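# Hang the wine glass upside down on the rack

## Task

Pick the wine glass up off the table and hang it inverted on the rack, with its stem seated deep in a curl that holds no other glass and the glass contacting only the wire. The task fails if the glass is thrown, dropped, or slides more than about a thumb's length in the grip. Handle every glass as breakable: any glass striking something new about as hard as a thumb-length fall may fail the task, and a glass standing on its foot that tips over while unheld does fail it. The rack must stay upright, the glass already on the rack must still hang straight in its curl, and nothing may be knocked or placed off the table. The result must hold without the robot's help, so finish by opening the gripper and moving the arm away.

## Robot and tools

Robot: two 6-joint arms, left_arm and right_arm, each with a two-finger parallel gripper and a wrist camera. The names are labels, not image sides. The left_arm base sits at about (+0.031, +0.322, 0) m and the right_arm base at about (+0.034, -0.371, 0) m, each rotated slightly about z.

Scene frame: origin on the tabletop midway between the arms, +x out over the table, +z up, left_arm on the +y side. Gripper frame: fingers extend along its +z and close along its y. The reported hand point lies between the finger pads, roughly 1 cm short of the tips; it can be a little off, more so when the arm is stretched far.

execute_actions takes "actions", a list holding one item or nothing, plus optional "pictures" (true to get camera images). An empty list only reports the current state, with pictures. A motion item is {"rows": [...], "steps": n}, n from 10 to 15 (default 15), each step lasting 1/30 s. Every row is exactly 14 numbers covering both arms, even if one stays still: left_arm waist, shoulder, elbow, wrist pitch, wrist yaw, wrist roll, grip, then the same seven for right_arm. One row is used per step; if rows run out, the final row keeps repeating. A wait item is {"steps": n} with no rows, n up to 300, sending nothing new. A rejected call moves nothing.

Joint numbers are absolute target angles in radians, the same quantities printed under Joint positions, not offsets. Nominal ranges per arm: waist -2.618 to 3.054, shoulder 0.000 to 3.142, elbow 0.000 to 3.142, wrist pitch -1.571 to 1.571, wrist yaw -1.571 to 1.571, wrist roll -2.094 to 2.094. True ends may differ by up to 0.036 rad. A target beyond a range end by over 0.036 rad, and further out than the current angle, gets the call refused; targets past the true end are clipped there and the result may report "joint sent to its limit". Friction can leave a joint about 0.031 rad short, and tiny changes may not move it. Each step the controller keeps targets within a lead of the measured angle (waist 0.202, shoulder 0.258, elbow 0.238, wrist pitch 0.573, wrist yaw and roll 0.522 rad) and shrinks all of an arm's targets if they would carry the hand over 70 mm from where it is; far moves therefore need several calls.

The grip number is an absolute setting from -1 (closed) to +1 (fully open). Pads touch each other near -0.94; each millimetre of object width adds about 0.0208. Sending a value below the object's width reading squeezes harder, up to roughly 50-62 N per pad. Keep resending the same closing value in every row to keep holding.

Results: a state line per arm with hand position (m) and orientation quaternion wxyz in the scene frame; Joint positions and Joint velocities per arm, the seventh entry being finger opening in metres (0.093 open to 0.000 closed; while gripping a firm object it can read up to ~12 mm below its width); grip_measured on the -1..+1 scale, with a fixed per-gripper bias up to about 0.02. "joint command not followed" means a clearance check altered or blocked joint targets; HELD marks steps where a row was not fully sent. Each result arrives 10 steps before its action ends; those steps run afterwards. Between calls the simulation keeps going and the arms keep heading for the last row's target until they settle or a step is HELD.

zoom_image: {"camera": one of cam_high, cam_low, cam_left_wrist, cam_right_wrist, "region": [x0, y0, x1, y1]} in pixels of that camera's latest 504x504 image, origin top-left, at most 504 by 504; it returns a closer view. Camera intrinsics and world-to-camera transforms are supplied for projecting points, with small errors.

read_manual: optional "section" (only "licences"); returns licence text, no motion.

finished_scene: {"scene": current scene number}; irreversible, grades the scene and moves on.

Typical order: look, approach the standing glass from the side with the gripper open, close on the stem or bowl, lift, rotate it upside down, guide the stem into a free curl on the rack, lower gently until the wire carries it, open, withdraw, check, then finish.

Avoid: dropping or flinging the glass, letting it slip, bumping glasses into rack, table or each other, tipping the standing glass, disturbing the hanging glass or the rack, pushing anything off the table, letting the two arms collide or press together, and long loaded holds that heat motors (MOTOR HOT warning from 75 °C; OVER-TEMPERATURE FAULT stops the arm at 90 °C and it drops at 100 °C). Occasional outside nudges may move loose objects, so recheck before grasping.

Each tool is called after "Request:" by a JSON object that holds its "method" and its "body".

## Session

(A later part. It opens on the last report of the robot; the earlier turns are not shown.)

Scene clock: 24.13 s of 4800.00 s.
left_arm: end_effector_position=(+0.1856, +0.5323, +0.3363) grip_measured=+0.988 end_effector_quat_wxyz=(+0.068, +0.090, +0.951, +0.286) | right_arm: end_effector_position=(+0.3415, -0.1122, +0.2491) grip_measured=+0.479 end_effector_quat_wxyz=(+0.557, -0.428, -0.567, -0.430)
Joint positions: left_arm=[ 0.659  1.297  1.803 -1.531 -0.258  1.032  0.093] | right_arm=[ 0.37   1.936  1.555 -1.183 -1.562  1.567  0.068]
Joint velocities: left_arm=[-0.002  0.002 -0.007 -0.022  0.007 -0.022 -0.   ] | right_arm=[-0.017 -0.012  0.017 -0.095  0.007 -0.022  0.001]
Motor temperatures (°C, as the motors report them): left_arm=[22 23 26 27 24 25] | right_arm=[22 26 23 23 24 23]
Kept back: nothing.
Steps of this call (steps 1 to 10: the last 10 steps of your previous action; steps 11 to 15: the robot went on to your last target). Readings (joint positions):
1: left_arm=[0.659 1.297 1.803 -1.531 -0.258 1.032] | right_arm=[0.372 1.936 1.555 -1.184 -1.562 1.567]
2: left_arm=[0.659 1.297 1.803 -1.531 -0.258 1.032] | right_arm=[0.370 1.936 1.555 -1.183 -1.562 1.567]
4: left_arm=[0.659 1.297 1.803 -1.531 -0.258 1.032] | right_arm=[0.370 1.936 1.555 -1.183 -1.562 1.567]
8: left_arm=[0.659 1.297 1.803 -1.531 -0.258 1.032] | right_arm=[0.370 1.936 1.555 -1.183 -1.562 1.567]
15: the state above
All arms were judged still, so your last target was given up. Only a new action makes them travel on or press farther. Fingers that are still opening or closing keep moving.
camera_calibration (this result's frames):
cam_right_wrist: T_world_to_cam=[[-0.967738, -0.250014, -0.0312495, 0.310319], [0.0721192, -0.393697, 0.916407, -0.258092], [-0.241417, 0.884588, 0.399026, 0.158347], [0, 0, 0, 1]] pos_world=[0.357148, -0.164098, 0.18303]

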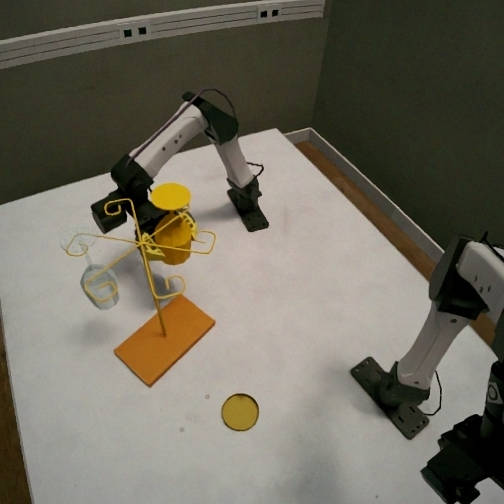

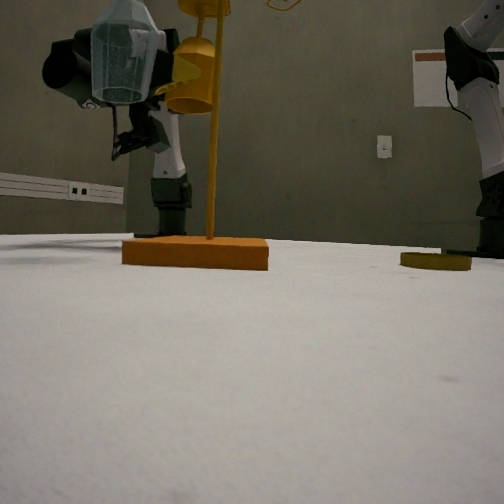

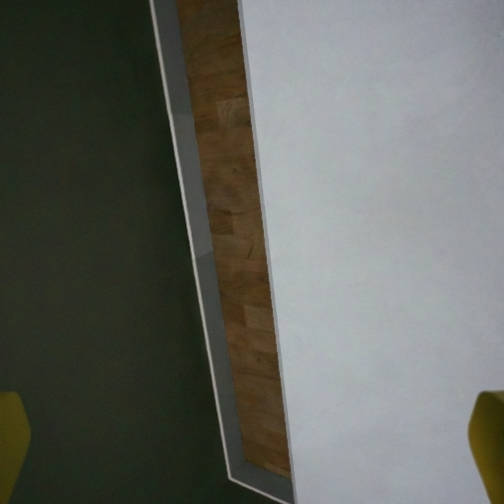

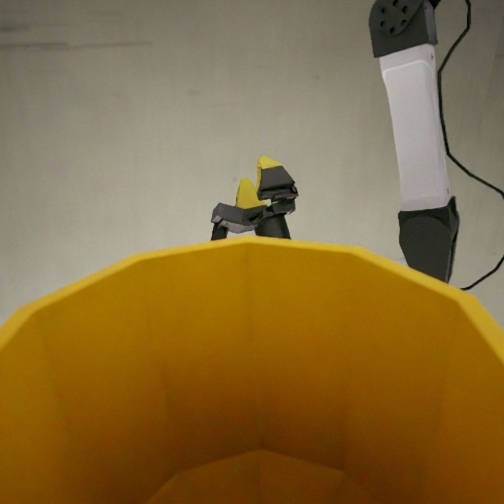

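Request:
{"method": "execute_actions", "body": {"actions": [{"rows":[[0.659,1.297,1.803,-1.531,-0.258,1.032,1,0.37,1.93,1.52,-1.15,-1.57,1.56,1]]}]}}

Request:
{"method": "execute_actions", "body": {"actions": [{"rows":[[0.659,1.297,1.803,-1.531,-0.258,1.032,1,0.37,1.97,1.45,-1.04,-1.57,1.56,1]]}]}}

Request:
{"method": "execute_actions", "body": {"actions": [{"rows":[[0.659,1.297,1.803,-1.531,-0.258,1.032,1,0.37,2.02,1.37,-0.91,-1.57,1.56,1]]}]}}

Request:
{"method": "execute_actions", "body": {"actions": [{"rows":[[0.659,1.297,1.803,-1.531,-0.258,1.032,1,0.37,2.08,1.28,-0.77,-1.57,1.56,1]]}]}}

Request:
{"method": "execute_actions", "body": {"actions": [{"rows":[[0.659,1.297,1.803,-1.531,-0.258,1.032,1,-0.4,2.08,1.28,-0.77,-1.57,1.56,1]]}]}}

Request:
{"method": "execute_actions", "body": {"actions": [{"steps":30}], "pictures": true}}

Request:
{"method": "finished_scene", "body": {"scene": 1}}

Scene clock: 25.37 s of 4800.00 s.
left_arm: end_effector_position=(+0.1856, +0.5323, +0.3363) grip_measured=+0.988 end_effector_quat_wxyz=(+0.068, +0.090, +0.951, +0.286) | right_arm: end_effector_position=(+0.3403, -0.1125, +0.2446) grip_measured=+1.000 end_effector_quat_wxyz=(+0.559, -0.430, -0.565, -0.429)
Joint positions: left_arm=[ 0.659  1.297  1.803 -1.531 -0.258  1.032  0.093] | right_arm=[ 0.37   1.936  1.536 -1.171 -1.563  1.567  0.093]
Joint velocities: left_arm=[-0.012 -0.012 -0.002 -0.007 -0.051 -0.037 -0.   ] | right_arm=[ 0.002  0.007 -0.061  0.11  -0.007 -0.095  0.   ]
Motor temperatures (°C, as the motors report them): left_arm=[22 23 26 27 24 25] | right_arm=[22 26 23 23 24 23]
Steps of this call (steps 1 to 32: nothing new was sent; steps 33 to 37: the first 5 steps of this action). Readings (joint positions):
33: left_arm=[0.659 1.297 1.803 -1.531 -0.258 1.032] | right_arm=[0.370 1.936 1.551 -1.179 -1.562 1.567]
34: left_arm=[0.659 1.297 1.803 -1.531 -0.258 1.032] | right_arm=[0.370 1.936 1.547 -1.176 -1.563 1.567]
36: left_arm=[0.659 1.297 1.803 -1.531 -0.258 1.032] | right_arm=[0.370 1.936 1.538 -1.172 -1.563 1.567]
37: the state above

Scene clock: 25.87 s of 4800.00 s.
left_arm: end_effector_position=(+0.1856, +0.5323, +0.3363) grip_measured=+0.988 end_effector_quat_wxyz=(+0.068, +0.090, +0.951, +0.286) | right_arm: end_effector_position=(+0.3403, -0.1125, +0.2218) grip_measured=+1.000 end_effector_quat_wxyz=(+0.562, -0.431, -0.561, -0.428)
Joint positions: left_arm=[ 0.659  1.297  1.803 -1.531 -0.258  1.032  0.093] | right_arm=[ 0.37   1.957  1.469 -1.092 -1.569  1.566  0.093]
Joint velocities: left_arm=[-0.012  0.017  0.002  0.022 -0.037 -0.022  0.001] | right_arm=[ 0.002  0.193 -0.208  0.256  0.007 -0.051  0.   ]
Motor temperatures (°C, as the motors report them): left_arm=[22 23 26 27 24 25] | right_arm=[22 26 23 23 24 23]
Steps of this call (steps 1 to 10: the last 10 steps of your previous action; steps 11 to 15: the first 5 steps of this action). Readings (joint positions):
11: left_arm=[0.659 1.297 1.803 -1.531 -0.258 1.032] | right_arm=[0.370 1.936 1.523 -1.144 -1.567 1.566]
12: left_arm=[0.659 1.297 1.803 -1.531 -0.258 1.032] | right_arm=[0.370 1.937 1.507 -1.124 -1.569 1.566]
14: left_arm=[0.659 1.297 1.803 -1.531 -0.258 1.032] | right_arm=[0.370 1.950 1.477 -1.100 -1.569 1.566]
15: the state above

Scene clock: 26.37 s of 4800.00 s.
left_arm: end_effector_position=(+0.1856, +0.5323, +0.3363) grip_measured=+0.988 end_effector_quat_wxyz=(+0.068, +0.090, +0.951, +0.286) | right_arm: end_effector_position=(+0.3418, -0.1121, +0.1878) grip_measured=+1.000 end_effector_quat_wxyz=(+0.564, -0.430, -0.560, -0.428)
Joint positions: left_arm=[ 0.659  1.297  1.803 -1.531 -0.258  1.032  0.093] | right_arm=[ 0.37   2.003  1.39  -0.969 -1.574  1.565  0.093]
Joint velocities: left_arm=[-0.022  0.007  0.007 -0.022 -0.007  0.066 -0.002] | right_arm=[ 0.002  0.339 -0.261  0.242  0.022 -0.11   0.   ]
Motor temperatures (°C, as the motors report them): left_arm=[22 23 26 27 24 25] | right_arm=[22 26 23 23 24 23]
Steps of this call (steps 1 to 10: the last 10 steps of your previous action; steps 11 to 15: the first 5 steps of this action). Readings (joint positions):
11: left_arm=[0.659 1.297 1.803 -1.531 -0.258 1.032] | right_arm=[0.370 1.969 1.447 -1.034 -1.573 1.566]
12: left_arm=[0.659 1.297 1.803 -1.531 -0.258 1.032] | right_arm=[0.370 1.972 1.431 -1.009 -1.575 1.565]
14: left_arm=[0.659 1.297 1.803 -1.531 -0.258 1.032] | right_arm=[0.370 1.992 1.400 -0.979 -1.575 1.565]
15: the state above

Scene clock: 26.87 s of 4800.00 s.
left_arm: end_effector_position=(+0.1856, +0.5323, +0.3363) grip_measured=+0.988 end_effector_quat_wxyz=(+0.068, +0.090, +0.951, +0.286) | right_arm: end_effector_position=(+0.3389, -0.1129, +0.1470) grip_measured=+1.000 end_effector_quat_wxyz=(+0.566, -0.433, -0.557, -0.425)
Joint positions: left_arm=[ 0.659  1.297  1.803 -1.531 -0.258  1.032  0.093] | right_arm=[ 0.37   2.063  1.301 -0.831 -1.574  1.565  0.093]
Joint velocities: left_arm=[-0.032  0.007  0.007 -0.037 -0.022 -0.051  0.001] | right_arm=[-0.017  0.349 -0.271  0.227  0.081 -0.022  0.   ]
Motor temperatures (°C, as the motors report them): left_arm=[22 23 26 27 24 25] | right_arm=[22 26 23 23 24 23]
Steps of this call (steps 1 to 10: the last 10 steps of your previous action; steps 11 to 15: the first 5 steps of this action). Readings (joint positions):
11: left_arm=[0.659 1.297 1.803 -1.531 -0.258 1.032] | right_arm=[0.370 2.023 1.365 -0.902 -1.575 1.565]
12: left_arm=[0.659 1.297 1.803 -1.531 -0.258 1.032] | right_arm=[0.370 2.026 1.345 -0.873 -1.576 1.565]
14: left_arm=[0.659 1.297 1.803 -1.531 -0.258 1.032] | right_arm=[0.370 2.050 1.312 -0.841 -1.575 1.565]
15: the state above

Scene clock: 27.37 s of 4800.00 s.
left_arm: end_effector_position=(+0.1856, +0.5323, +0.3363) grip_measured=+0.988 end_effector_quat_wxyz=(+0.068, +0.090, +0.951, +0.286) | right_arm: end_effector_position=(+0.3934, -0.1938, +0.1367) grip_measured=+1.000 end_effector_quat_wxyz=(+0.505, -0.494, -0.506, -0.494)
Joint positions: left_arm=[ 0.659  1.297  1.803 -1.531 -0.258  1.032  0.093] | right_arm=[ 0.127  2.082  1.287 -0.78  -1.57   1.565  0.093]
Joint velocities: left_arm=[ 0.017  0.007 -0.007 -0.007  0.11   0.066  0.   ] | right_arm=[-1.917 -0.007  0.002  0.139 -0.007 -0.037  0.   ]
Motor temperatures (°C, as the motors report them): left_arm=[22 23 26 27 24 25] | right_arm=[22 26 23 23 24 23]
Steps of this call (steps 1 to 10: the last 10 steps of your previous action; steps 11 to 15: the first 5 steps of this action). Readings (joint positions):
11: left_arm=[0.659 1.297 1.803 -1.531 -0.258 1.032] | right_arm=[0.352 2.082 1.287 -0.789 -1.570 1.565]
12: left_arm=[0.659 1.297 1.803 -1.531 -0.258 1.032] | right_arm=[0.314 2.082 1.287 -0.789 -1.570 1.565]
14: left_arm=[0.659 1.297 1.803 -1.531 -0.258 1.032] | right_arm=[0.194 2.082 1.287 -0.784 -1.570 1.565]
15: the state above

Scene clock: 28.37 s of 4800.00 s.
left_arm: end_effector_position=(+0.1856, +0.5323, +0.3363) grip_measured=+0.988 end_effector_quat_wxyz=(+0.068, +0.090, +0.951, +0.286) | right_arm: end_effector_position=(+0.4344, -0.3992, +0.1367) grip_measured=+1.000 end_effector_quat_wxyz=(-0.355, +0.606, +0.364, +0.611)
Joint positions: left_arm=[ 0.659  1.297  1.803 -1.531 -0.258  1.032  0.093] | right_arm=[-0.401  2.082  1.287 -0.766 -1.57   1.565  0.093]
Joint velocities: left_arm=[-0.002 -0.002 -0.007 -0.007 -0.022  0.051  0.   ] | right_arm=[ 0.002  0.007  0.017  0.007 -0.037  0.007  0.   ]
Motor temperatures (°C, as the motors report them): left_arm=[22 23 26 27 24 25] | right_arm=[22 26 23 23 24 23]
Kept back: nothing.
Steps of this call (steps 1 to 10: the last 10 steps of your previous action; steps 11 to 30: the robot went on to your last target). Readings (joint positions):
1: left_arm=[0.659 1.297 1.803 -1.531 -0.258 1.032] | right_arm=[0.057 2.082 1.287 -0.777 -1.570 1.565]
2: left_arm=[0.659 1.297 1.803 -1.531 -0.258 1.032] | right_arm=[-0.014 2.082 1.287 -0.775 -1.570 1.565]
4: left_arm=[0.659 1.297 1.803 -1.531 -0.258 1.032] | right_arm=[-0.156 2.082 1.287 -0.771 -1.570 1.565]
8: left_arm=[0.659 1.297 1.803 -1.531 -0.258 1.032] | right_arm=[-0.403 2.082 1.287 -0.766 -1.570 1.565]
30: the state above
All arms were judged still, so your last target was given up. Only a new action makes them travel on or press farther. Fingers that are still opening or closing keep moving.
camera_calibration (this result's frames):
cam_right_wrist: T_world_to_cam=[[-0.868263, 0.49479, -0.0360982, 0.579763], [-0.229975, -0.336952, 0.913003, -0.12046], [0.439581, 0.801028, 0.406352, 0.149276], [0, 0, 0, 1]] pos_world=[0.410065, -0.447024, 0.0702497]

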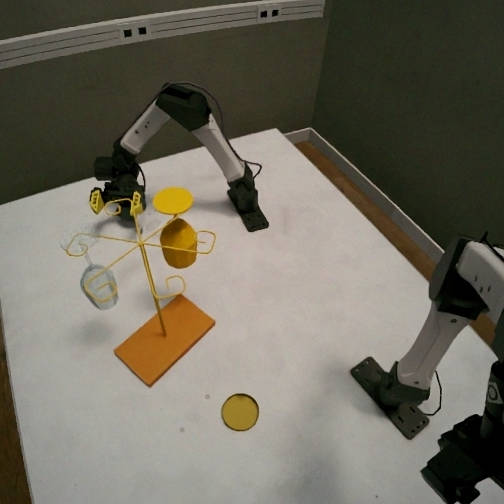

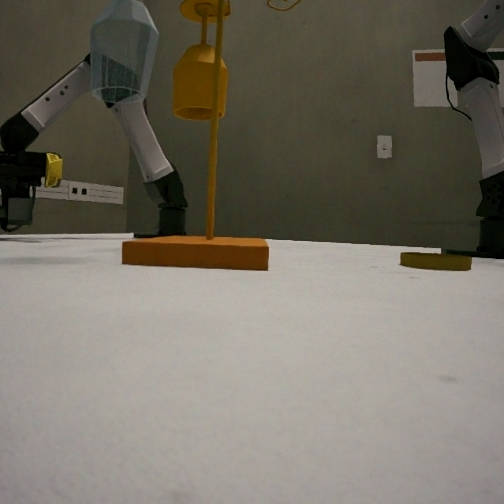

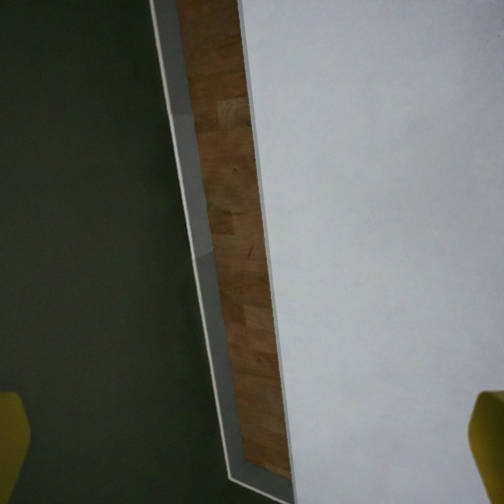

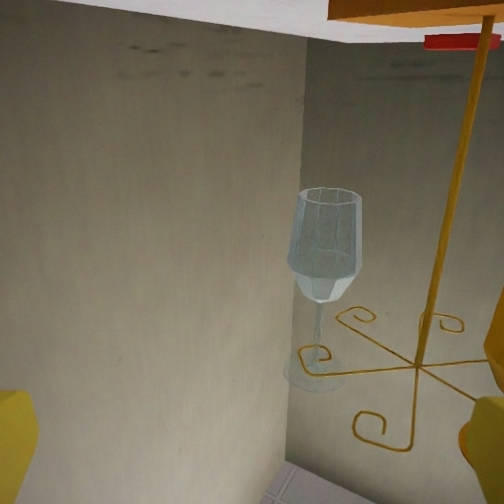

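The scene is finished: the task was done.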